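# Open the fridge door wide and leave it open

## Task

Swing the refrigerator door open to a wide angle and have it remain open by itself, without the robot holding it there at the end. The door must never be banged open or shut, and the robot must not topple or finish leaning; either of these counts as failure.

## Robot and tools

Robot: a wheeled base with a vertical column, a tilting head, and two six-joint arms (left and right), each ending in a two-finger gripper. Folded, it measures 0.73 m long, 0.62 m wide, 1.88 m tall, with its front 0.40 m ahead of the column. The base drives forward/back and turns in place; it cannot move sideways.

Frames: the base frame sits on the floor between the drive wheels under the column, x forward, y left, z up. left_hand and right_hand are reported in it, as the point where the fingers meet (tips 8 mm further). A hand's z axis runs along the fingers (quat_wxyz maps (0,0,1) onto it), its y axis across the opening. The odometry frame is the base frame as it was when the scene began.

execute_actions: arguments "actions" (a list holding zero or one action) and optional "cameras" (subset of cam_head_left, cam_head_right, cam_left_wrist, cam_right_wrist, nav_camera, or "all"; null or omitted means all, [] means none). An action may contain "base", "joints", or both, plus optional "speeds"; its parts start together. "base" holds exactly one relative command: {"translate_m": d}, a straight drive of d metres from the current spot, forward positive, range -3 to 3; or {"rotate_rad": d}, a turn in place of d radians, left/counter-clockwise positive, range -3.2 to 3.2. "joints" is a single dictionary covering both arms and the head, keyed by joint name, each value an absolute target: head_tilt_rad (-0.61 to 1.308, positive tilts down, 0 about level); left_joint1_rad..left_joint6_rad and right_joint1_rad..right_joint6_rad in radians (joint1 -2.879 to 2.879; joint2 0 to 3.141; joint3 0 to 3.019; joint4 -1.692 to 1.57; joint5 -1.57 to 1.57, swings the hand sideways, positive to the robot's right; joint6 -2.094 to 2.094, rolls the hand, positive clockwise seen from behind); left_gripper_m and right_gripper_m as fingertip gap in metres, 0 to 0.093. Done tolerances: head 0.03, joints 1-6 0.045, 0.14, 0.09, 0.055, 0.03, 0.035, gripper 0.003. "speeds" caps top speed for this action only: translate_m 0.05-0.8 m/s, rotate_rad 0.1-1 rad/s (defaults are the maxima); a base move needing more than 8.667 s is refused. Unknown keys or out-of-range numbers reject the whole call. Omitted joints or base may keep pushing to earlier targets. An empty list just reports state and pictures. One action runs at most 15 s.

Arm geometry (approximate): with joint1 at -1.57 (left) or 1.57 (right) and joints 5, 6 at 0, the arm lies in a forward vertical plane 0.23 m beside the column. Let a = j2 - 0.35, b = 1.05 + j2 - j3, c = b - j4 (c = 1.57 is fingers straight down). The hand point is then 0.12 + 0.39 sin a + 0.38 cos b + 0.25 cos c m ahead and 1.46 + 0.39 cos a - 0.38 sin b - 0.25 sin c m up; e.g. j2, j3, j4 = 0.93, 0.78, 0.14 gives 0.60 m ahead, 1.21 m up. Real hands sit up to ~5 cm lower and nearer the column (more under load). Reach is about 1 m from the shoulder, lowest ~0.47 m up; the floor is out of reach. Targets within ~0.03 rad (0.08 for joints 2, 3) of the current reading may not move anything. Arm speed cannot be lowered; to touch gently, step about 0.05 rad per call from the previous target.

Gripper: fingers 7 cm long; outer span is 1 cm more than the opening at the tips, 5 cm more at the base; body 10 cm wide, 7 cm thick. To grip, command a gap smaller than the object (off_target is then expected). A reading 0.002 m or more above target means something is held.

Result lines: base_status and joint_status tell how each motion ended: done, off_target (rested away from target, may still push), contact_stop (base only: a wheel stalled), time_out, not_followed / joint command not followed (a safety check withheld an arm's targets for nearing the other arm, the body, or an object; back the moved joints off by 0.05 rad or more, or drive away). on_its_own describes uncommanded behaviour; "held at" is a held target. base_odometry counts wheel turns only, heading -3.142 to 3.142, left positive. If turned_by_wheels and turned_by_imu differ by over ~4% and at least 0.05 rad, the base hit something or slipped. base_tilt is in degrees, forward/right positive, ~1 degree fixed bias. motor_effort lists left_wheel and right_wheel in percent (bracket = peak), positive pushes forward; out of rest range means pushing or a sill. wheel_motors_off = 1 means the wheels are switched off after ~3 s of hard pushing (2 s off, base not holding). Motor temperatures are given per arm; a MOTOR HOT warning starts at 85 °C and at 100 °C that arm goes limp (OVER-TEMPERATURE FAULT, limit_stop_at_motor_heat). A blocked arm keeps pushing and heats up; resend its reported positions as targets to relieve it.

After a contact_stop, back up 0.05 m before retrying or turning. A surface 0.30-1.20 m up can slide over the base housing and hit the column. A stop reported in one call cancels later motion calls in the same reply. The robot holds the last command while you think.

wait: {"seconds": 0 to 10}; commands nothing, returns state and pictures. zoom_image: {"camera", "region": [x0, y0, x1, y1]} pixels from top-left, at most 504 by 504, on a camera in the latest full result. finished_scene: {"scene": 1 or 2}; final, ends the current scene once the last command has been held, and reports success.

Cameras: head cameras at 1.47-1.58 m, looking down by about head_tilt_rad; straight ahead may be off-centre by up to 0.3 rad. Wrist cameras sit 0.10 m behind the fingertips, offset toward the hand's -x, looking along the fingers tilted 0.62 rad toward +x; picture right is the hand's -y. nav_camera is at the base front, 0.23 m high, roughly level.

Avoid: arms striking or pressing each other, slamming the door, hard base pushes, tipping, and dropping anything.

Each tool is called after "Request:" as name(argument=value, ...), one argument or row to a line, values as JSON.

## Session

Request:
execute_actions(
  actions=[],
)

Scene clock: 0.00 s.
Motor temperatures (°C, as the motors report them): left_arm=[24 26 26 23 26 25] | right_arm=[25 27 25 25 27 25]
base_odometry: x=+0.000 y=+0.000 heading=+0.000 (m, m, rad; odometry frame)
turned_by_wheels: +0.000 (rad since the last result)
turned_by_imu: +0.000 (rad since the last result)
base_tilt: forward=-0.6 right=-0.3 (deg)
base_status: not commanded
joint_positions: head_tilt_rad=+0.858 left_joint1_rad=-1.594 left_joint2_rad=+0.883 left_joint3_rad=+0.413 left_joint4_rad=-0.946 left_joint5_rad=-0.023 left_joint6_rad=-0.047 left_gripper_m=+0.094 right_joint1_rad=+1.558 right_joint2_rad=+0.877 right_joint3_rad=+0.399 right_joint4_rad=-0.955 right_joint5_rad=-0.035 right_joint6_rad=+0.014 right_gripper_m=+0.094
joint_status: not commanded
wheel_motors_off: 0
motor_effort: left_wheel=+5 right_wheel=+4 (%)
left_hand: x=+0.1496 y=+0.2236 z=+1.2515 quat_wxyz=(+0.431, +0.007, -0.902, -0.014) (m; base frame)
right_hand: x=+0.1421 y=-0.2219 z=+1.2557 quat_wxyz=(+0.439, -0.019, -0.898, -0.009) (m; base frame)
pictures: cam_head_left, cam_head_right, cam_left_wrist, cam_right_wrist, nav_camera
Images, in order (width x height): cam_head_left 672x504, cam_head_right 672x504, cam_left_wrist 504x504, cam_right_wrist 504x504, nav_camera 672x504.

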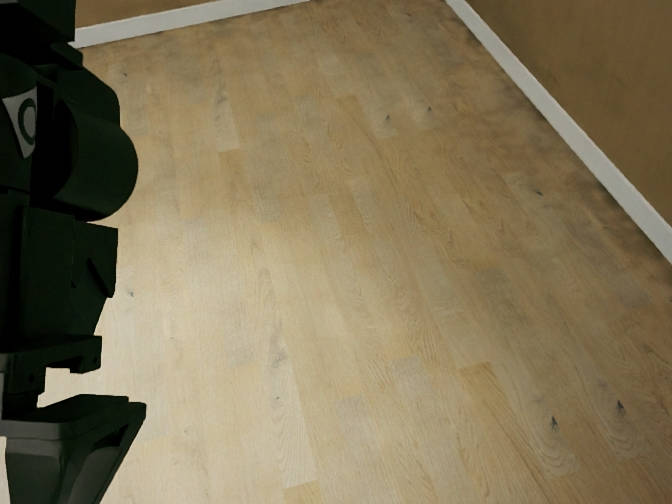

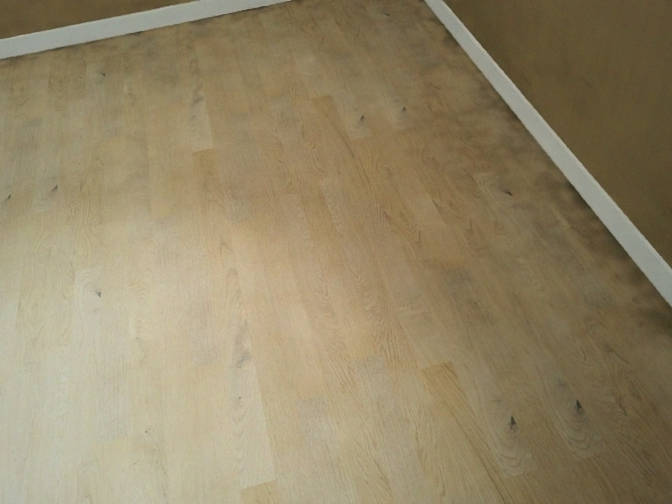

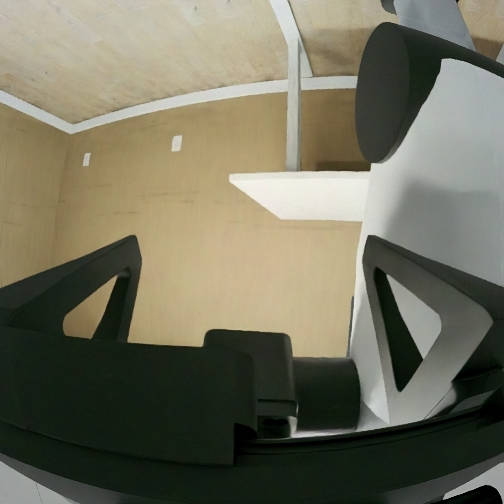

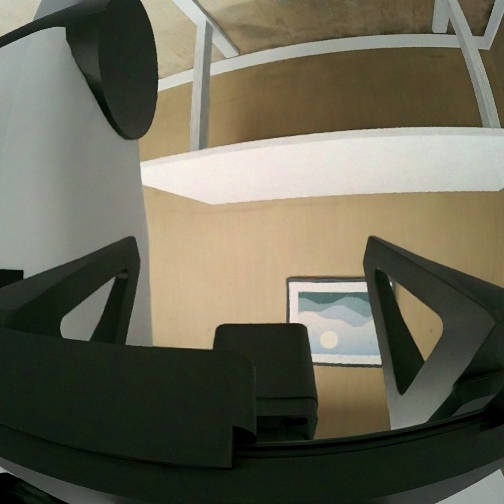

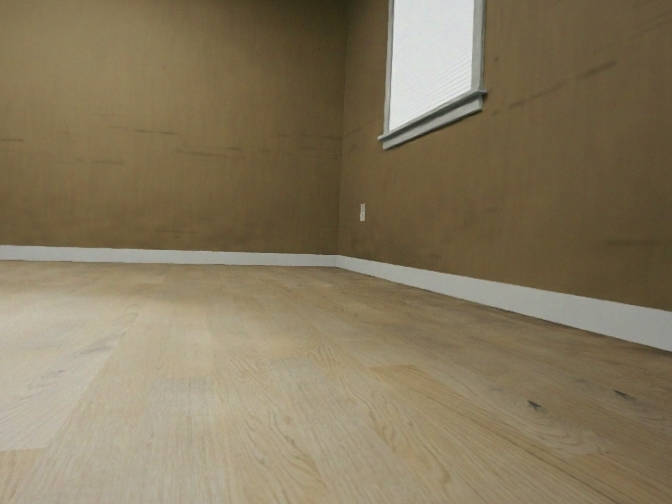

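Request:
execute_actions(
  actions=[
    {"base":{"rotate_rad":1.5},"joints":{"head_tilt_rad":0.35,"right_joint1_rad":1.57,"right_joint2_rad":1.7,"right_joint3_rad":1.3,"right_joint4_rad":1.45,"right_joint5_rad":1.2}},
  ],
  cameras=["cam_head_right","nav_camera"],
)

Scene clock: 9.17 s.
Motor temperatures (°C, as the motors report them): left_arm=[24 26 26 23 26 25] | right_arm=[25 28 25 25 28 25]
base_odometry: x=+0.000 y=+0.000 heading=+1.499 (m, m, rad; odometry frame)
turned_by_wheels: +1.499 (rad since the last result)
turned_by_imu: +1.492 (rad since the last result)
base_tilt: forward=-0.6 right=-0.3 (deg)
base_status: done
joint_positions: head_tilt_rad=+0.369 left_joint1_rad=-1.594 left_joint2_rad=+0.883 left_joint3_rad=+0.413 left_joint4_rad=-0.946 left_joint5_rad=-0.023 left_joint6_rad=-0.047 left_gripper_m=+0.094 right_joint1_rad=+1.561 right_joint2_rad=+1.700 right_joint3_rad=+1.304 right_joint4_rad=+1.431 right_joint5_rad=+1.196 right_joint6_rad=+0.014 right_gripper_m=+0.094
joint_status: all done
wheel_motors_off: 0
motor_effort: left_wheel=-8(55) right_wheel=+6(53) (%)
left_hand: x=+0.1496 y=+0.2236 z=+1.2515 quat_wxyz=(+0.431, +0.007, -0.902, -0.014) (m; base frame)
right_hand: x=+0.6843 y=-0.3907 z=+1.1594 quat_wxyz=(-0.584, -0.399, -0.583, +0.400) (m; base frame)
pictures: cam_head_right, nav_camera
Images, in order (width x height): cam_head_right 672x504, nav_camera 672x504.

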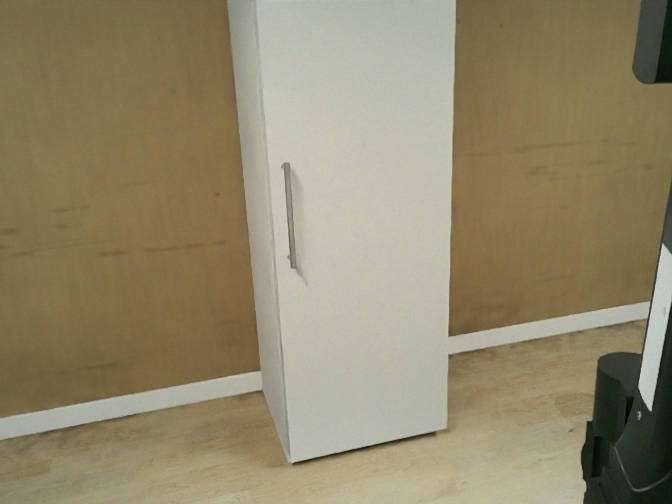

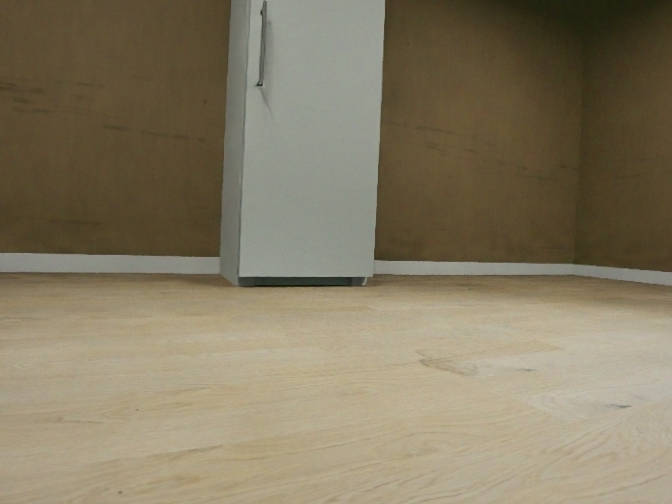

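Request:
execute_actions(
  actions=[
    {"base":{"rotate_rad":0.22},"joints":{"right_joint2_rad":2.0,"right_joint3_rad":1.62,"head_tilt_rad":0.55}},
  ],
  cameras=["nav_camera"],
)

Request:
execute_actions(
  actions=[
    {"base":{"translate_m":0.9}},
  ],
  cameras=["cam_head_left","cam_head_right","nav_camera"],
)

Scene clock: 23.90 s.
Motor temperatures (°C, as the motors report them): left_arm=[24 26 26 23 26 25] | right_arm=[25 29 25 25 27 25]
base_odometry: x=+0.000 y=+0.000 heading=+1.718 (m, m, rad; odometry frame)
turned_by_wheels: +0.219 (rad since the last result)
turned_by_imu: +0.217 (rad since the last result)
base_tilt: forward=-0.6 right=-0.2 (deg)
base_status: done
joint_positions: head_tilt_rad=+0.554 left_joint1_rad=-1.594 left_joint2_rad=+0.883 left_joint3_rad=+0.413 left_joint4_rad=-0.946 left_joint5_rad=-0.023 left_joint6_rad=-0.047 left_gripper_m=+0.094 right_joint1_rad=+1.568 right_joint2_rad=+2.015 right_joint3_rad=+1.606 right_joint4_rad=+1.434 right_joint5_rad=+1.198 right_joint6_rad=+0.014 right_gripper_m=+0.094
joint_status: all done
wheel_motors_off: 0
motor_effort: left_wheel=-7(34) right_wheel=+7(36) (%)
left_hand: x=+0.1496 y=+0.2236 z=+1.2515 quat_wxyz=(+0.431, +0.007, -0.902, -0.014) (m; base frame)
right_hand: x=+0.6873 y=-0.3875 z=+1.0366 quat_wxyz=(-0.581, -0.398, -0.587, +0.400) (m; base frame)
pictures: nav_camera
Images, in order (width x height): nav_camera 672x504.

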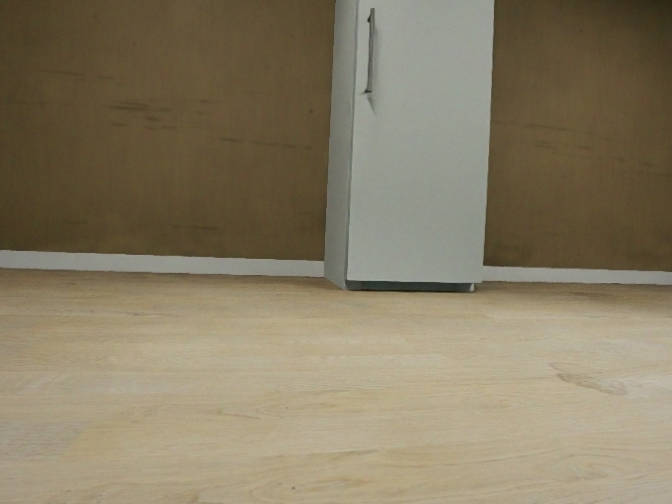

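Scene clock: 27.00 s.
Motor temperatures (°C, as the motors report them): left_arm=[24 26 26 23 26 25] | right_arm=[25 30 26 25 27 25]
base_odometry: x=-0.132 y=+0.890 heading=+1.718 (m, m, rad; odometry frame)
turned_by_wheels: +0.000 (rad since the last result)
turned_by_imu: -0.003 (rad since the last result)
base_tilt: forward=-0.6 right=-0.2 (deg)
base_status: done
joint_positions: head_tilt_rad=+0.554 left_joint1_rad=-1.594 left_joint2_rad=+0.883 left_joint3_rad=+0.415 left_joint4_rad=-0.946 left_joint5_rad=-0.023 left_joint6_rad=-0.047 left_gripper_m=+0.094 right_joint1_rad=+1.568 right_joint2_rad=+2.012 right_joint3_rad=+1.611 right_joint4_rad=+1.434 right_joint5_rad=+1.198 right_joint6_rad=+0.014 right_gripper_m=+0.094
joint_status: not commanded
wheel_motors_off: 0
motor_effort: left_wheel=+0(62) right_wheel=+1(67) (%)
left_hand: x=+0.1508 y=+0.2236 z=+1.2511 quat_wxyz=(+0.430, +0.007, -0.903, -0.014) (m; base frame)
right_hand: x=+0.6903 y=-0.3875 z=+1.0391 quat_wxyz=(-0.583, -0.400, -0.585, +0.399) (m; base frame)
pictures: cam_head_left, cam_head_right, nav_camera
Images, in order (width x height): cam_head_left 672x504, cam_head_right 672x504, nav_camera 672x504.

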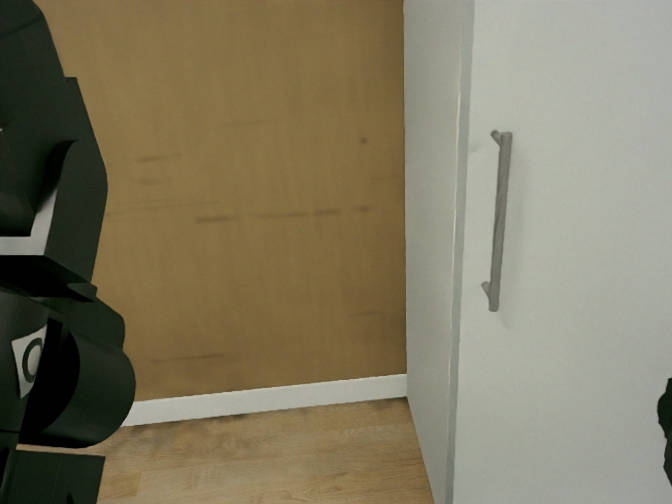

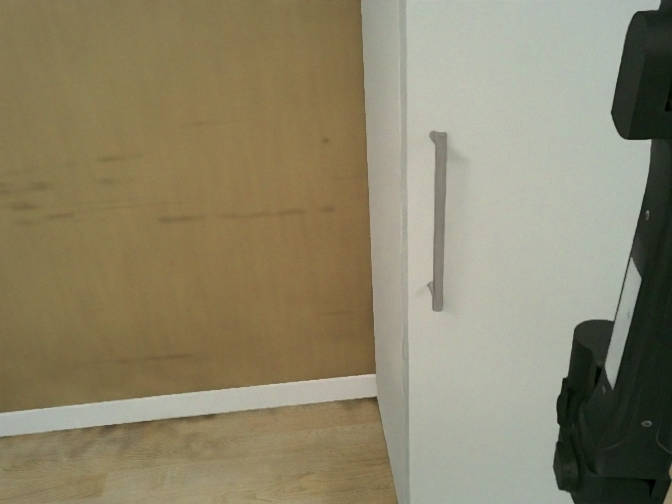

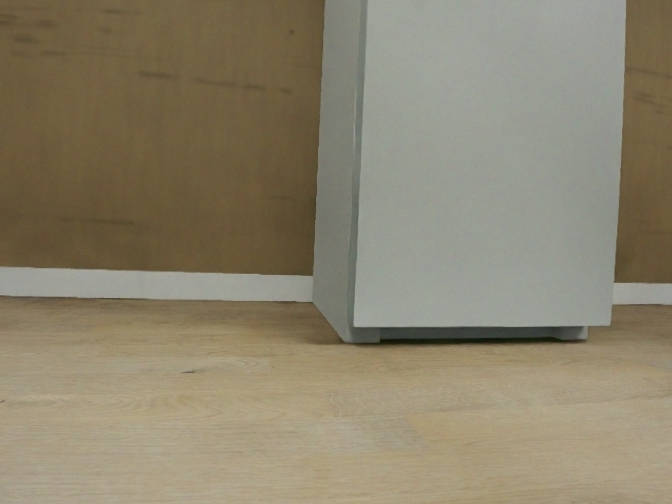

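Request:
execute_actions(
  actions=[
    {"base":{"rotate_rad":0.3}},
  ],
  cameras=[],
)

Request:
execute_actions(
  actions=[
    {"base":{"translate_m":0.26}},
  ],
  cameras=["cam_right_wrist"],
)

Scene clock: 39.87 s.
Motor temperatures (°C, as the motors report them): left_arm=[24 26 26 23 26 25] | right_arm=[25 30 26 25 27 25]
base_odometry: x=-0.133 y=+0.890 heading=+2.017 (m, m, rad; odometry frame)
turned_by_wheels: +0.299 (rad since the last result)
turned_by_imu: +0.293 (rad since the last result)
base_tilt: forward=-0.6 right=-0.2 (deg)
base_status: done
joint_positions: head_tilt_rad=+0.554 left_joint1_rad=-1.594 left_joint2_rad=+0.883 left_joint3_rad=+0.415 left_joint4_rad=-0.946 left_joint5_rad=-0.023 left_joint6_rad=-0.047 left_gripper_m=+0.094 right_joint1_rad=+1.569 right_joint2_rad=+2.012 right_joint3_rad=+1.611 right_joint4_rad=+1.434 right_joint5_rad=+1.198 right_joint6_rad=+0.014 right_gripper_m=+0.094
joint_status: not commanded
wheel_motors_off: 0
motor_effort: left_wheel=-4(66) right_wheel=+5(52) (%)
left_hand: x=+0.1508 y=+0.2236 z=+1.2511 quat_wxyz=(+0.430, +0.007, -0.903, -0.014) (m; base frame)
right_hand: x=+0.6904 y=-0.3870 z=+1.0390 quat_wxyz=(-0.583, -0.400, -0.585, +0.398) (m; base frame)
pictures: none
No camera images: the call's "cameras" was empty. Leave "cameras" out to get every camera's image.

Scene clock: 41.83 s.
Motor temperatures (°C, as the motors report them): left_arm=[24 26 26 23 26 25] | right_arm=[25 30 26 25 27 25]
base_odometry: x=-0.245 y=+1.125 heading=+2.018 (m, m, rad; odometry frame)
turned_by_wheels: +0.001 (rad since the last result)
turned_by_imu: +0.000 (rad since the last result)
base_tilt: forward=-0.6 right=-0.2 (deg)
base_status: done
joint_positions: head_tilt_rad=+0.554 left_joint1_rad=-1.594 left_joint2_rad=+0.883 left_joint3_rad=+0.415 left_joint4_rad=-0.946 left_joint5_rad=-0.023 left_joint6_rad=-0.047 left_gripper_m=+0.094 right_joint1_rad=+1.569 right_joint2_rad=+2.010 right_joint3_rad=+1.613 right_joint4_rad=+1.434 right_joint5_rad=+1.198 right_joint6_rad=+0.014 right_gripper_m=+0.094
joint_status: not commanded
wheel_motors_off: 0
motor_effort: left_wheel=+0(63) right_wheel=-1(64) (%)
left_hand: x=+0.1510 y=+0.2236 z=+1.2510 quat_wxyz=(+0.430, +0.007, -0.903, -0.014) (m; base frame)
right_hand: x=+0.6917 y=-0.3870 z=+1.0401 quat_wxyz=(-0.584, -0.400, -0.584, +0.398) (m; base frame)
pictures: cam_right_wrist
Images, in order (width x height): cam_right_wrist 504x504.

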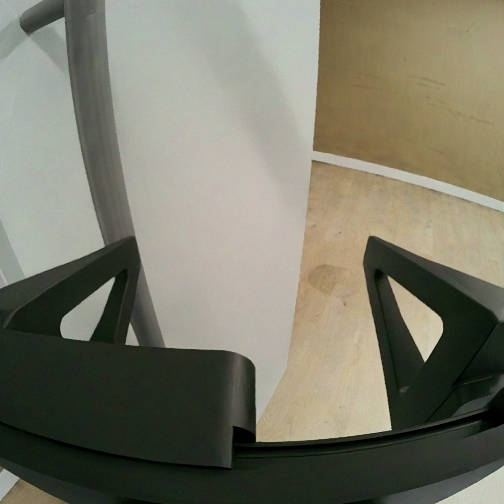

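Request:
execute_actions(
  actions=[
    {"base":{"translate_m":0.075},"speeds":{"translate_m":0.2}},
  ],
  cameras=["cam_right_wrist"],
)

Scene clock: 50.80 s.
Motor temperatures (°C, as the motors report them): left_arm=[24 26 26 23 26 25] | right_arm=[25 30 26 25 27 25]
base_odometry: x=-0.277 y=+1.193 heading=+2.018 (m, m, rad; odometry frame)
turned_by_wheels: +0.001 (rad since the last result)
turned_by_imu: -0.001 (rad since the last result)
base_tilt: forward=-0.6 right=-0.2 (deg)
base_status: done
joint_positions: head_tilt_rad=+0.554 left_joint1_rad=-1.594 left_joint2_rad=+0.883 left_joint3_rad=+0.414 left_joint4_rad=-0.946 left_joint5_rad=-0.023 left_joint6_rad=-0.047 left_gripper_m=+0.094 right_joint1_rad=+1.569 right_joint2_rad=+2.009 right_joint3_rad=+1.613 right_joint4_rad=+1.434 right_joint5_rad=+1.198 right_joint6_rad=+0.014 right_gripper_m=+0.094
joint_status: not commanded
wheel_motors_off: 0
motor_effort: left_wheel=+1(44) right_wheel=+1(44) (%)
left_hand: x=+0.1502 y=+0.2236 z=+1.2513 quat_wxyz=(+0.431, +0.007, -0.902, -0.014) (m; base frame)
right_hand: x=+0.6923 y=-0.3870 z=+1.0409 quat_wxyz=(-0.584, -0.401, -0.583, +0.397) (m; base frame)
pictures: cam_right_wrist
Images, in order (width x height): cam_right_wrist 504x504.

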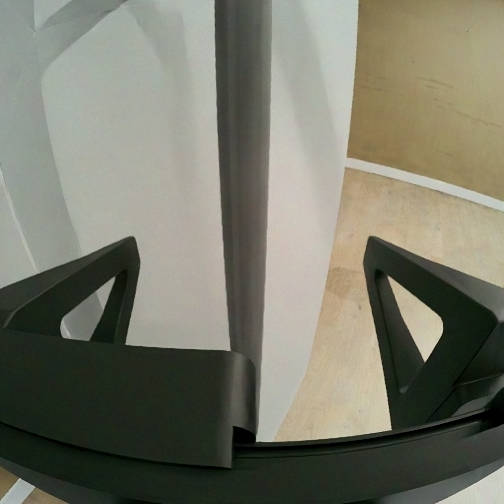

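Request:
execute_actions(
  actions=[
    {"joints":{"right_joint1_rad":1.49,"right_gripper_m":0.083}},
  ],
  cameras=["cam_right_wrist"],
)

Request:
execute_actions(
  actions=[
    {"base":{"translate_m":0.03},"joints":{"right_gripper_m":0}},
  ],
  cameras=["cam_right_wrist"],
)

Scene clock: 59.63 s.
Motor temperatures (°C, as the motors report them): left_arm=[24 26 26 23 26 25] | right_arm=[25 31 26 25 27 25]
base_odometry: x=-0.277 y=+1.193 heading=+2.018 (m, m, rad; odometry frame)
turned_by_wheels: +0.000 (rad since the last result)
turned_by_imu: -0.002 (rad since the last result)
base_tilt: forward=-0.6 right=-0.3 (deg)
base_status: not commanded
joint_positions: head_tilt_rad=+0.554 left_joint1_rad=-1.594 left_joint2_rad=+0.883 left_joint3_rad=+0.414 left_joint4_rad=-0.946 left_joint5_rad=-0.023 left_joint6_rad=-0.047 left_gripper_m=+0.094 right_joint1_rad=+1.482 right_joint2_rad=+2.009 right_joint3_rad=+1.613 right_joint4_rad=+1.434 right_joint5_rad=+1.198 right_joint6_rad=+0.014 right_gripper_m=+0.083
joint_status: all done
wheel_motors_off: 0
motor_effort: left_wheel=+2(1) right_wheel=-2(3) (%)
left_hand: x=+0.1502 y=+0.2236 z=+1.2513 quat_wxyz=(+0.431, +0.007, -0.902, -0.014) (m; base frame)
right_hand: x=+0.6841 y=-0.4437 z=+1.0552 quat_wxyz=(-0.590, -0.391, -0.559, +0.431) (m; base frame)
pictures: cam_right_wrist
Images, in order (width x height): cam_right_wrist 504x504.

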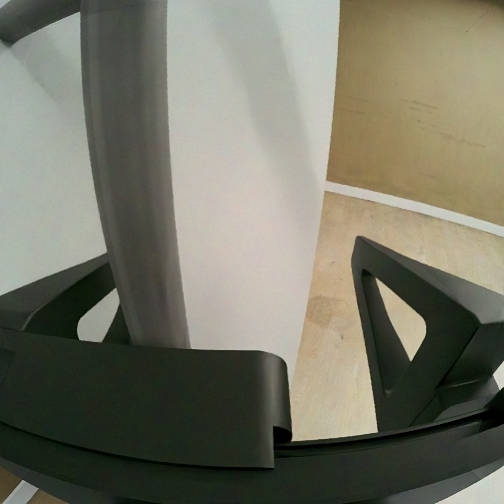

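Scene clock: 60.60 s.
Motor temperatures (°C, as the motors report them): left_arm=[24 26 26 23 26 25] | right_arm=[25 31 26 25 27 25]
base_odometry: x=-0.290 y=+1.220 heading=+2.018 (m, m, rad; odometry frame)
turned_by_wheels: +0.000 (rad since the last result)
turned_by_imu: +0.000 (rad since the last result)
base_tilt: forward=-0.7 right=-0.3 (deg)
base_status: done
joint_positions: head_tilt_rad=+0.554 left_joint1_rad=-1.594 left_joint2_rad=+0.882 left_joint3_rad=+0.415 left_joint4_rad=-0.946 left_joint5_rad=-0.023 left_joint6_rad=-0.047 left_gripper_m=+0.094 right_joint1_rad=+1.493 right_joint2_rad=+2.008 right_joint3_rad=+1.611 right_joint4_rad=+1.448 right_joint5_rad=+1.211 right_joint6_rad=+0.024 right_gripper_m=+0.015
joint_status: right_gripper_m off_target (ended at +0.015, target +0.000)
wheel_motors_off: 0
motor_effort: left_wheel=+1(43) right_wheel=+2(45) (%)
left_hand: x=+0.1509 y=+0.2236 z=+1.2511 quat_wxyz=(+0.430, +0.007, -0.903, -0.014) (m; base frame)
right_hand: x=+0.6830 y=-0.4373 z=+1.0554 quat_wxyz=(-0.593, -0.401, -0.554, +0.425) (m; base frame)
pictures: cam_right_wrist
Images, in order (width x height): cam_right_wrist 504x504.

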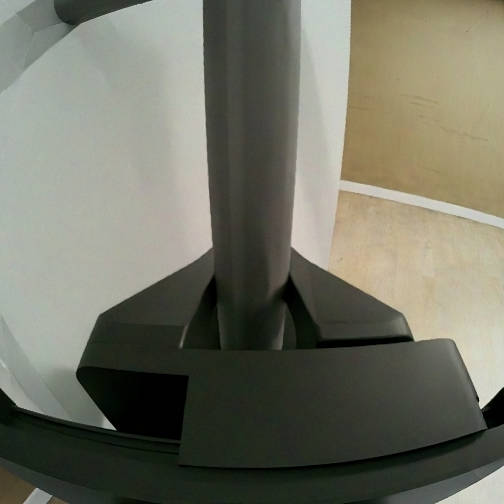

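Request:
execute_actions(
  actions=[
    {"base":{"translate_m":-0.1},"speeds":{"translate_m":0.07}},
  ],
  cameras=["cam_right_wrist"],
)

Request:
execute_actions(
  actions=[
    {"base":{"translate_m":-0.13},"speeds":{"translate_m":0.15},"joints":{"right_joint5_rad":0.95,"right_joint1_rad":1.41,"right_joint6_rad":0.09}},
  ],
  cameras=["cam_right_wrist"],
)

Request:
execute_actions(
  actions=[
    {"base":{"translate_m":-0.13},"speeds":{"translate_m":0.15},"joints":{"right_joint5_rad":0.65,"right_joint1_rad":1.28,"right_joint6_rad":0.22}},
  ],
  cameras=["cam_right_wrist","nav_camera"],
)

Scene clock: 73.50 s.
Motor temperatures (°C, as the motors report them): left_arm=[24 26 26 23 26 25] | right_arm=[25 31 26 25 29 25]
base_odometry: x=-0.247 y=+1.130 heading=+2.017 (m, m, rad; odometry frame)
turned_by_wheels: -0.001 (rad since the last result)
turned_by_imu: -0.003 (rad since the last result)
base_tilt: forward=-0.6 right=-0.3 (deg)
base_status: done
joint_positions: head_tilt_rad=+0.554 left_joint1_rad=-1.594 left_joint2_rad=+0.882 left_joint3_rad=+0.412 left_joint4_rad=-0.946 left_joint5_rad=-0.023 left_joint6_rad=-0.047 left_gripper_m=+0.094 right_joint1_rad=+1.471 right_joint2_rad=+2.011 right_joint3_rad=+1.612 right_joint4_rad=+1.445 right_joint5_rad=+1.194 right_joint6_rad=+0.036 right_gripper_m=+0.015
joint_status: not commanded
wheel_motors_off: 0
motor_effort: left_wheel=-1(37) right_wheel=+1(49) (%)
left_hand: x=+0.1495 y=+0.2237 z=+1.2515 quat_wxyz=(+0.431, +0.007, -0.902, -0.014) (m; base frame)
right_hand: x=+0.6820 y=-0.4508 z=+1.0573 quat_wxyz=(-0.599, -0.396, -0.550, +0.426) (m; base frame)
pictures: cam_right_wrist
Images, in order (width x height): cam_right_wrist 504x504.

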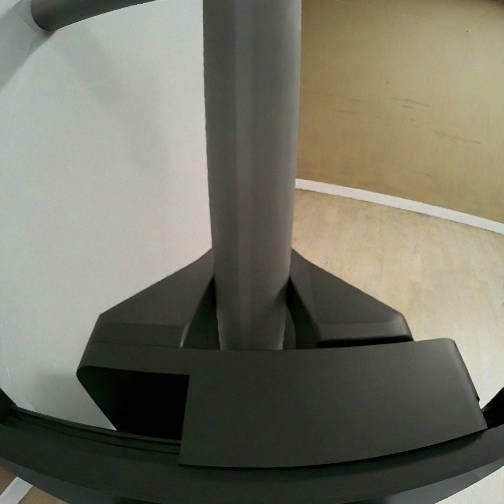

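Scene clock: 75.23 s.
Motor temperatures (°C, as the motors report them): left_arm=[24 26 26 23 26 25] | right_arm=[25 31 26 25 28 25]
base_odometry: x=-0.191 y=+1.012 heading=+2.015 (m, m, rad; odometry frame)
turned_by_wheels: -0.002 (rad since the last result)
turned_by_imu: -0.003 (rad since the last result)
base_tilt: forward=-0.7 right=-0.2 (deg)
base_status: done
joint_positions: head_tilt_rad=+0.554 left_joint1_rad=-1.594 left_joint2_rad=+0.882 left_joint3_rad=+0.412 left_joint4_rad=-0.946 left_joint5_rad=-0.023 left_joint6_rad=-0.047 left_gripper_m=+0.094 right_joint1_rad=+1.387 right_joint2_rad=+2.028 right_joint3_rad=+1.612 right_joint4_rad=+1.428 right_joint5_rad=+0.941 right_joint6_rad=+0.120 right_gripper_m=+0.014
joint_status: all done
wheel_motors_off: 0
motor_effort: left_wheel=-5(47) right_wheel=+1(58) (%)
left_hand: x=+0.1493 y=+0.2237 z=+1.2516 quat_wxyz=(+0.432, +0.007, -0.902, -0.014) (m; base frame)
right_hand: x=+0.7040 y=-0.4883 z=+1.0595 quat_wxyz=(-0.650, -0.329, -0.580, +0.366) (m; base frame)
pictures: cam_right_wrist
Images, in order (width x height): cam_right_wrist 504x504.

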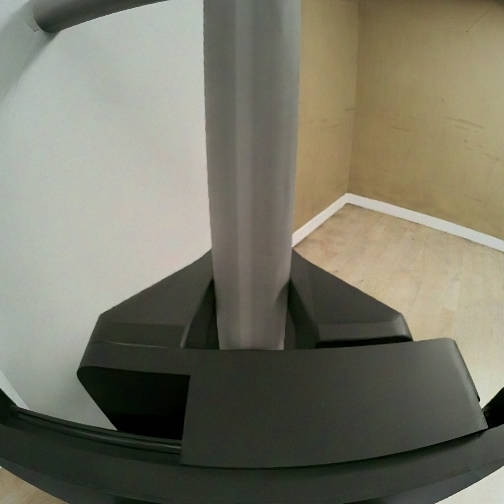

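Scene clock: 77.20 s.
Motor temperatures (°C, as the motors report them): left_arm=[24 26 26 23 26 25] | right_arm=[25 31 26 25 28 25]
base_odometry: x=-0.135 y=+0.895 heading=+2.014 (m, m, rad; odometry frame)
turned_by_wheels: -0.001 (rad since the last result)
turned_by_imu: -0.001 (rad since the last result)
base_tilt: forward=-0.6 right=-0.2 (deg)
base_status: done
joint_positions: head_tilt_rad=+0.554 left_joint1_rad=-1.594 left_joint2_rad=+0.882 left_joint3_rad=+0.412 left_joint4_rad=-0.946 left_joint5_rad=-0.023 left_joint6_rad=-0.047 left_gripper_m=+0.094 right_joint1_rad=+1.234 right_joint2_rad=+2.071 right_joint3_rad=+1.636 right_joint4_rad=+1.383 right_joint5_rad=+0.637 right_joint6_rad=+0.274 right_gripper_m=+0.014
joint_status: right_joint1_rad off_target (ended at +1.234, target +1.280); right_joint6_rad off_target (ended at +0.274, target +0.220); the others done
wheel_motors_off: 0
motor_effort: left_wheel=-3(66) right_wheel=-2(34) (%)
left_hand: x=+0.1493 y=+0.2237 z=+1.2516 quat_wxyz=(+0.432, +0.007, -0.902, -0.014) (m; base frame)
right_hand: x=+0.7115 y=-0.5642 z=+1.0604 quat_wxyz=(-0.686, -0.260, -0.613, +0.293) (m; base frame)
pictures: cam_right_wrist, nav_camera
Images, in order (width x height): cam_right_wrist 504x504, nav_camera 672x504.

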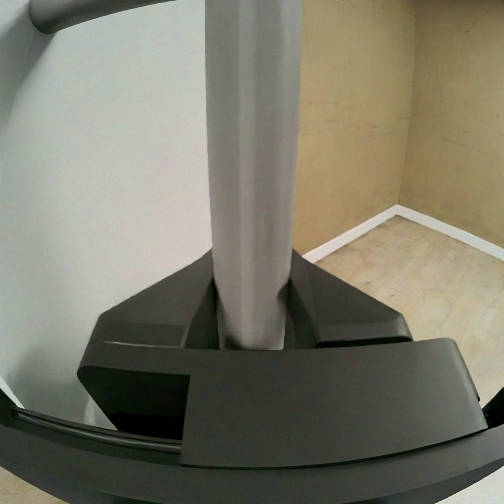

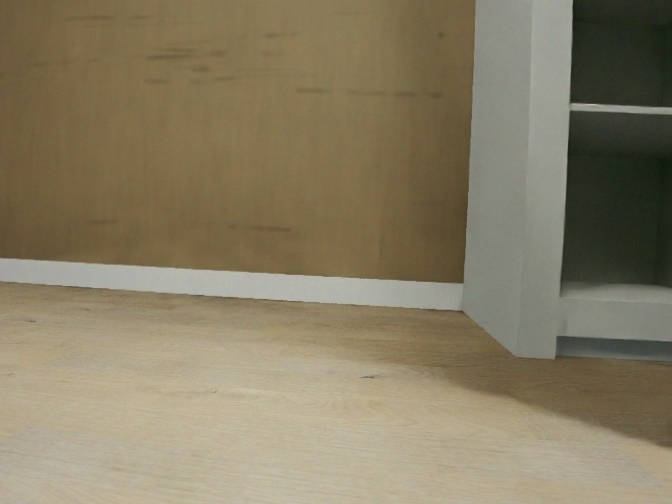

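Request:
execute_actions(
  actions=[
    {"base":{"rotate_rad":-0.25},"speeds":{"rotate_rad":0.3},"joints":{"right_joint5_rad":0.2}},
  ],
  cameras=["cam_right_wrist","nav_camera"],
)

Scene clock: 87.63 s.
Motor temperatures (°C, as the motors report them): left_arm=[24 26 26 23 26 25] | right_arm=[25 32 26 25 28 25]
base_odometry: x=-0.135 y=+0.895 heading=+1.766 (m, m, rad; odometry frame)
turned_by_wheels: -0.248 (rad since the last result)
turned_by_imu: -0.248 (rad since the last result)
base_tilt: forward=-0.6 right=-0.3 (deg)
base_status: done
joint_positions: head_tilt_rad=+0.554 left_joint1_rad=-1.594 left_joint2_rad=+0.882 left_joint3_rad=+0.412 left_joint4_rad=-0.946 left_joint5_rad=-0.023 left_joint6_rad=-0.047 left_gripper_m=+0.094 right_joint1_rad=+1.275 right_joint2_rad=+2.035 right_joint3_rad=+1.629 right_joint4_rad=+1.411 right_joint5_rad=+0.190 right_joint6_rad=+0.247 right_gripper_m=+0.014
joint_status: all done
wheel_motors_off: 0
motor_effort: left_wheel=+3(44) right_wheel=-10(47) (%)
left_hand: x=+0.1493 y=+0.2237 z=+1.2516 quat_wxyz=(+0.432, +0.007, -0.902, -0.014) (m; base frame)
right_hand: x=+0.7726 y=-0.4707 z=+1.0572 quat_wxyz=(-0.705, -0.116, -0.688, +0.125) (m; base frame)
pictures: cam_right_wrist, nav_camera
Images, in order (width x height): cam_right_wrist 504x504, nav_camera 672x504.

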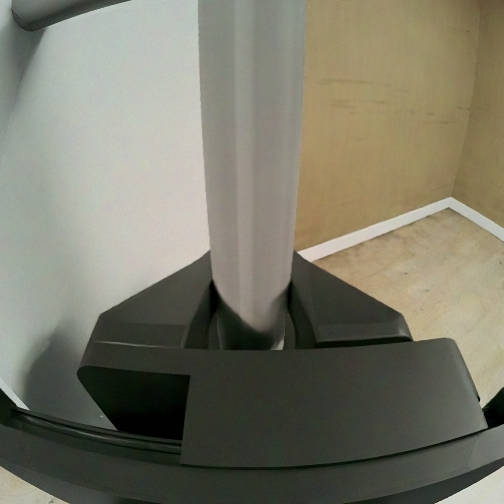

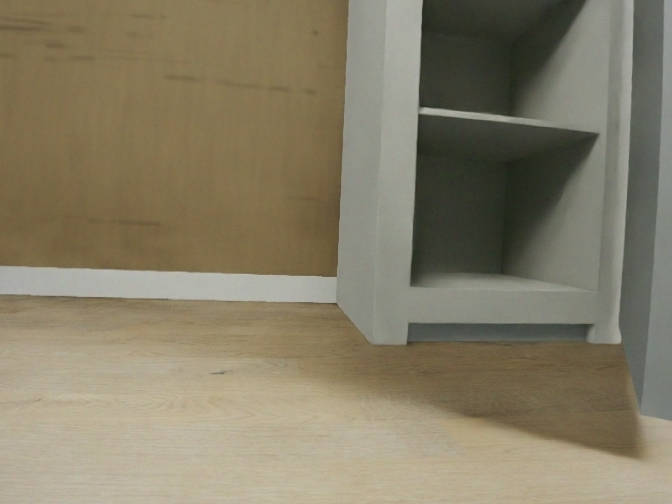

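Request:
execute_actions(
  actions=[
    {"joints":{"right_gripper_m":0.045},"base":{"translate_m":-0.13},"speeds":{"translate_m":0.2}},
  ],
  cameras=["cam_right_wrist"],
)

Request:
execute_actions(
  actions=[
    {"joints":{"right_gripper_m":0.0,"right_joint1_rad":1.58,"right_joint5_rad":0,"right_joint6_rad":0}},
  ],
  cameras=["cam_right_wrist","nav_camera"],
)

Scene clock: 103.13 s.
Motor temperatures (°C, as the motors report them): left_arm=[24 26 26 23 26 25] | right_arm=[25 32 26 25 28 25]
base_odometry: x=-0.110 y=+0.768 heading=+1.765 (m, m, rad; odometry frame)
turned_by_wheels: +0.000 (rad since the last result)
turned_by_imu: -0.002 (rad since the last result)
base_tilt: forward=-0.6 right=-0.2 (deg)
base_status: done
joint_positions: head_tilt_rad=+0.554 left_joint1_rad=-1.594 left_joint2_rad=+0.882 left_joint3_rad=+0.412 left_joint4_rad=-0.946 left_joint5_rad=-0.023 left_joint6_rad=-0.047 left_gripper_m=+0.094 right_joint1_rad=+1.276 right_joint2_rad=+2.008 right_joint3_rad=+1.624 right_joint4_rad=+1.429 right_joint5_rad=+0.197 right_joint6_rad=+0.227 right_gripper_m=+0.045
joint_status: all done
wheel_motors_off: 0
motor_effort: left_wheel=-2(37) right_wheel=-2(61) (%)
left_hand: x=+0.1491 y=+0.2237 z=+1.2517 quat_wxyz=(+0.432, +0.007, -0.902, -0.014) (m; base frame)
right_hand: x=+0.7825 y=-0.4668 z=+1.0776 quat_wxyz=(-0.718, -0.108, -0.675, +0.129) (m; base frame)
pictures: cam_right_wrist
Images, in order (width x height): cam_right_wrist 504x504.

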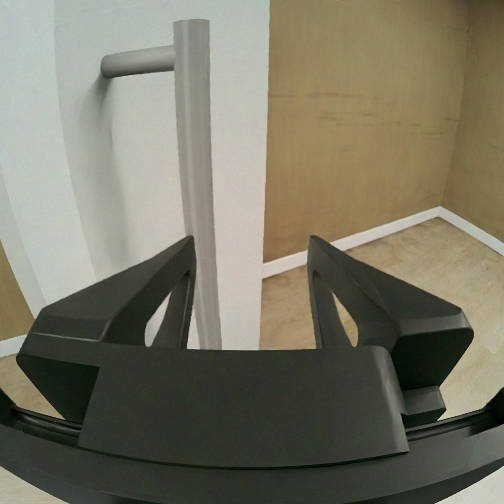

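Scene clock: 104.53 s.
Motor temperatures (°C, as the motors report them): left_arm=[24 26 26 23 26 25] | right_arm=[25 32 26 25 28 25]
base_odometry: x=-0.110 y=+0.768 heading=+1.765 (m, m, rad; odometry frame)
turned_by_wheels: +0.000 (rad since the last result)
turned_by_imu: -0.001 (rad since the last result)
base_tilt: forward=-0.6 right=-0.2 (deg)
base_status: not commanded
joint_positions: head_tilt_rad=+0.554 left_joint1_rad=-1.594 left_joint2_rad=+0.882 left_joint3_rad=+0.412 left_joint4_rad=-0.946 left_joint5_rad=-0.023 left_joint6_rad=-0.047 left_gripper_m=+0.094 right_joint1_rad=+1.579 right_joint2_rad=+2.008 right_joint3_rad=+1.624 right_joint4_rad=+1.429 right_joint5_rad=-0.002 right_joint6_rad=+0.006 right_gripper_m=+0.000
joint_status: all done
wheel_motors_off: 0
motor_effort: left_wheel=-1(4) right_wheel=-2(3) (%)
left_hand: x=+0.1491 y=+0.2237 z=+1.2517 quat_wxyz=(+0.432, +0.007, -0.902, -0.014) (m; base frame)
right_hand: x=+0.8063 y=-0.2195 z=+1.0422 quat_wxyz=(-0.706, -0.002, -0.708, -0.006) (m; base frame)
pictures: cam_right_wrist, nav_camera
Images, in order (width x height): cam_right_wrist 504x504, nav_camera 672x504.

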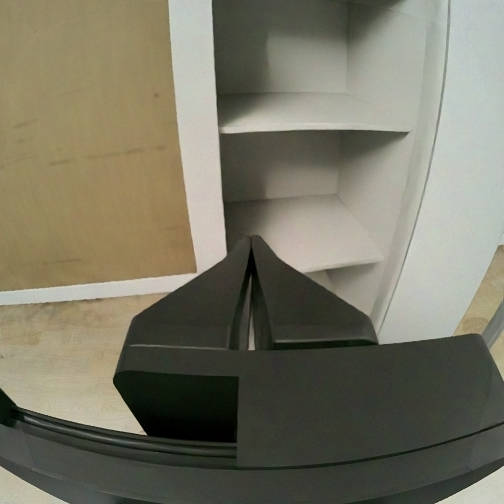

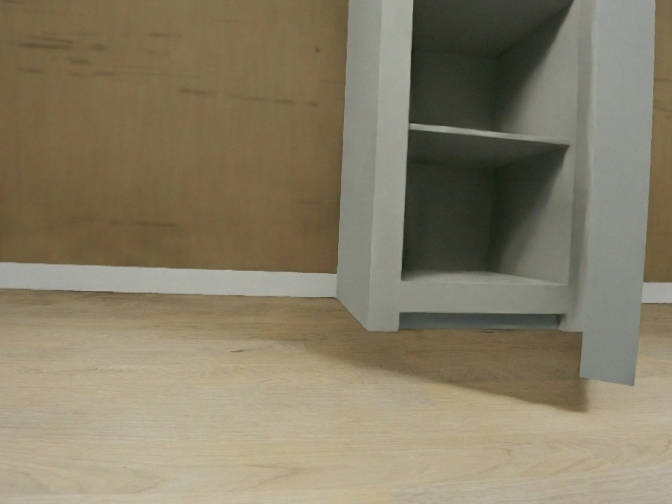

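Request:
execute_actions(
  actions=[
    {"base":{"translate_m":0.42},"speeds":{"translate_m":0.5}},
  ],
  cameras=[],
)

Request:
execute_actions(
  actions=[
    {"base":{"rotate_rad":-0.53},"speeds":{"rotate_rad":0.22}},
  ],
  cameras=["cam_right_wrist","nav_camera"],
)

Scene clock: 113.77 s.
Motor temperatures (°C, as the motors report them): left_arm=[24 26 26 23 26 25] | right_arm=[25 32 26 25 28 25]
base_odometry: x=-0.191 y=+1.180 heading=+1.765 (m, m, rad; odometry frame)
turned_by_wheels: +0.000 (rad since the last result)
turned_by_imu: -0.003 (rad since the last result)
base_tilt: forward=-0.6 right=-0.3 (deg)
base_status: done
joint_positions: head_tilt_rad=+0.554 left_joint1_rad=-1.594 left_joint2_rad=+0.883 left_joint3_rad=+0.415 left_joint4_rad=-0.946 left_joint5_rad=-0.023 left_joint6_rad=-0.047 left_gripper_m=+0.094 right_joint1_rad=+1.579 right_joint2_rad=+2.007 right_joint3_rad=+1.623 right_joint4_rad=+1.429 right_joint5_rad=-0.002 right_joint6_rad=+0.006 right_gripper_m=+0.000
joint_status: not commanded
wheel_motors_off: 0
motor_effort: left_wheel=+0(65) right_wheel=+1(56) (%)
left_hand: x=+0.1510 y=+0.2236 z=+1.2510 quat_wxyz=(+0.430, +0.007, -0.903, -0.014) (m; base frame)
right_hand: x=+0.8064 y=-0.2195 z=+1.0428 quat_wxyz=(-0.706, -0.002, -0.708, -0.006) (m; base frame)
pictures: none
No camera images: the call's "cameras" was empty. Leave "cameras" out to get every camera's image.

Scene clock: 116.97 s.
Motor temperatures (°C, as the motors report them): left_arm=[24 26 26 23 26 25] | right_arm=[25 32 26 25 28 25]
base_odometry: x=-0.191 y=+1.180 heading=+1.236 (m, m, rad; odometry frame)
turned_by_wheels: -0.529 (rad since the last result)
turned_by_imu: -0.526 (rad since the last result)
base_tilt: forward=-0.6 right=-0.3 (deg)
base_status: done
joint_positions: head_tilt_rad=+0.554 left_joint1_rad=-1.594 left_joint2_rad=+0.883 left_joint3_rad=+0.415 left_joint4_rad=-0.946 left_joint5_rad=-0.023 left_joint6_rad=-0.047 left_gripper_m=+0.094 right_joint1_rad=+1.584 right_joint2_rad=+2.007 right_joint3_rad=+1.623 right_joint4_rad=+1.429 right_joint5_rad=-0.003 right_joint6_rad=+0.000 right_gripper_m=+0.000
joint_status: not commanded
wheel_motors_off: 0
motor_effort: left_wheel=+9(53) right_wheel=-6(69) (%)
left_hand: x=+0.1510 y=+0.2236 z=+1.2510 quat_wxyz=(+0.430, +0.007, -0.903, -0.014) (m; base frame)
right_hand: x=+0.8063 y=-0.2158 z=+1.0428 quat_wxyz=(-0.706, -0.001, -0.708, -0.007) (m; base frame)
pictures: cam_right_wrist, nav_camera
Images, in order (width x height): cam_right_wrist 504x504, nav_camera 672x504.

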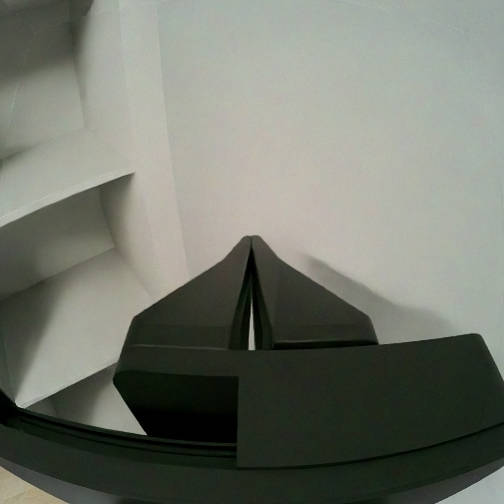

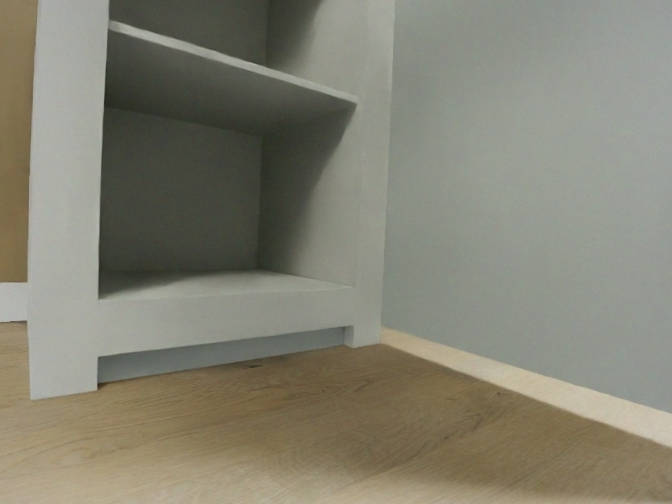

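Request:
execute_actions(
  actions=[
    {"base":{"translate_m":0.05},"speeds":{"translate_m":0.07}},
  ],
  cameras=[],
)

Request:
execute_actions(
  actions=[
    {"base":{"translate_m":-0.08}},
  ],
  cameras=["nav_camera"],
)

Scene clock: 126.90 s.
Motor temperatures (°C, as the motors report them): left_arm=[24 26 26 23 26 25] | right_arm=[25 32 26 25 28 25]
base_odometry: x=-0.175 y=+1.227 heading=+1.236 (m, m, rad; odometry frame)
turned_by_wheels: -0.001 (rad since the last result)
turned_by_imu: -0.003 (rad since the last result)
base_tilt: forward=-0.5 right=-0.2 (deg)
base_status: done
joint_positions: head_tilt_rad=+0.554 left_joint1_rad=-1.594 left_joint2_rad=+0.883 left_joint3_rad=+0.412 left_joint4_rad=-0.946 left_joint5_rad=-0.023 left_joint6_rad=-0.047 left_gripper_m=+0.094 right_joint1_rad=+1.584 right_joint2_rad=+2.006 right_joint3_rad=+1.622 right_joint4_rad=+1.429 right_joint5_rad=-0.003 right_joint6_rad=+0.000 right_gripper_m=+0.000
joint_status: not commanded
wheel_motors_off: 0
motor_effort: left_wheel=+3(70) right_wheel=+1(49) (%)
left_hand: x=+0.1492 y=+0.2237 z=+1.2516 quat_wxyz=(+0.432, +0.007, -0.902, -0.014) (m; base frame)
right_hand: x=+0.8065 y=-0.2158 z=+1.0432 quat_wxyz=(-0.706, -0.001, -0.708, -0.007) (m; base frame)
pictures: none
No camera images: the call's "cameras" was empty. Leave "cameras" out to get every camera's image.

Scene clock: 128.47 s.
Motor temperatures (°C, as the motors report them): left_arm=[24 26 26 23 26 25] | right_arm=[25 32 26 25 28 25]
base_odometry: x=-0.201 y=+1.152 heading=+1.236 (m, m, rad; odometry frame)
turned_by_wheels: +0.000 (rad since the last result)
turned_by_imu: +0.000 (rad since the last result)
base_tilt: forward=-0.6 right=-0.3 (deg)
base_status: done
joint_positions: head_tilt_rad=+0.555 left_joint1_rad=-1.594 left_joint2_rad=+0.882 left_joint3_rad=+0.410 left_joint4_rad=-0.946 left_joint5_rad=-0.023 left_joint6_rad=-0.047 left_gripper_m=+0.094 right_joint1_rad=+1.584 right_joint2_rad=+2.005 right_joint3_rad=+1.621 right_joint4_rad=+1.430 right_joint5_rad=-0.003 right_joint6_rad=+0.000 right_gripper_m=+0.000
joint_status: not commanded
wheel_motors_off: 0
motor_effort: left_wheel=+0(29) right_wheel=-6(80) (%)
left_hand: x=+0.1485 y=+0.2237 z=+1.2519 quat_wxyz=(+0.432, +0.007, -0.902, -0.014) (m; base frame)
right_hand: x=+0.8059 y=-0.2158 z=+1.0434 quat_wxyz=(-0.707, -0.001, -0.708, -0.007) (m; base frame)
pictures: nav_camera
Images, in order (width x height): nav_camera 672x504.

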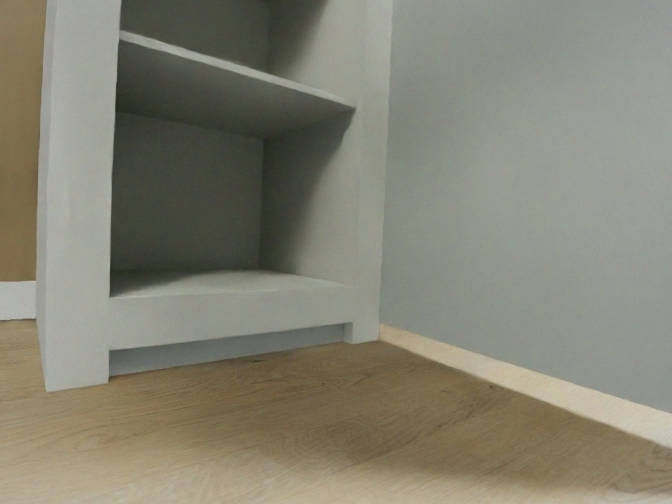

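Request:
execute_actions(
  actions=[],
  cameras=["nav_camera","cam_right_wrist"],
)

Scene clock: 142.50 s.
Motor temperatures (°C, as the motors report them): left_arm=[24 26 26 23 26 25] | right_arm=[25 32 26 25 28 25]
base_odometry: x=-0.201 y=+1.152 heading=+1.236 (m, m, rad; odometry frame)
turned_by_wheels: +0.000 (rad since the last result)
turned_by_imu: -0.001 (rad since the last result)
base_tilt: forward=-0.5 right=-0.2 (deg)
base_status: done
joint_positions: head_tilt_rad=+0.555 left_joint1_rad=-1.594 left_joint2_rad=+0.882 left_joint3_rad=+0.410 left_joint4_rad=-0.946 left_joint5_rad=-0.023 left_joint6_rad=-0.047 left_gripper_m=+0.094 right_joint1_rad=+1.584 right_joint2_rad=+2.005 right_joint3_rad=+1.621 right_joint4_rad=+1.430 right_joint5_rad=-0.003 right_joint6_rad=+0.000 right_gripper_m=+0.000
joint_status: not commanded
wheel_motors_off: 0
motor_effort: left_wheel=-4(29) right_wheel=-5(80) (%)
left_hand: x=+0.1485 y=+0.2237 z=+1.2519 quat_wxyz=(+0.432, +0.007, -0.902, -0.014) (m; base frame)
right_hand: x=+0.8059 y=-0.2158 z=+1.0434 quat_wxyz=(-0.707, -0.001, -0.708, -0.007) (m; base frame)
pictures: cam_right_wrist, nav_camera
Images, in order (width x height): cam_right_wrist 504x504, nav_camera 672x504.

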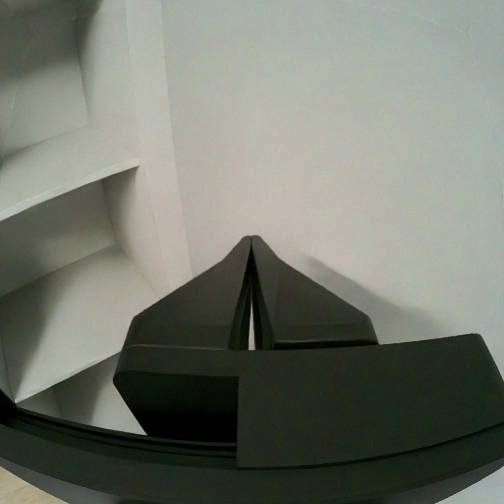

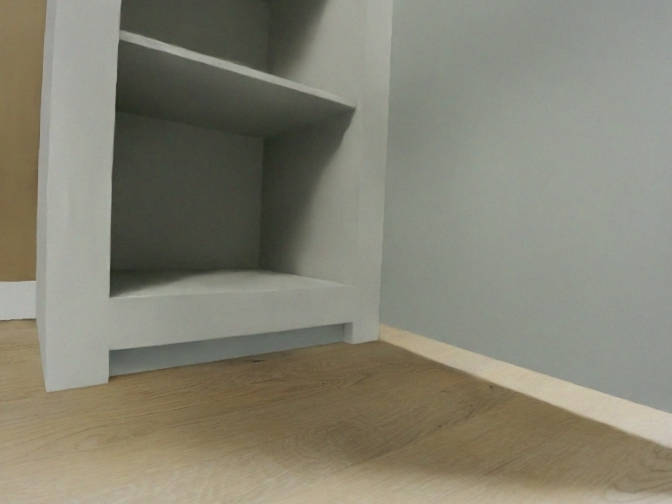

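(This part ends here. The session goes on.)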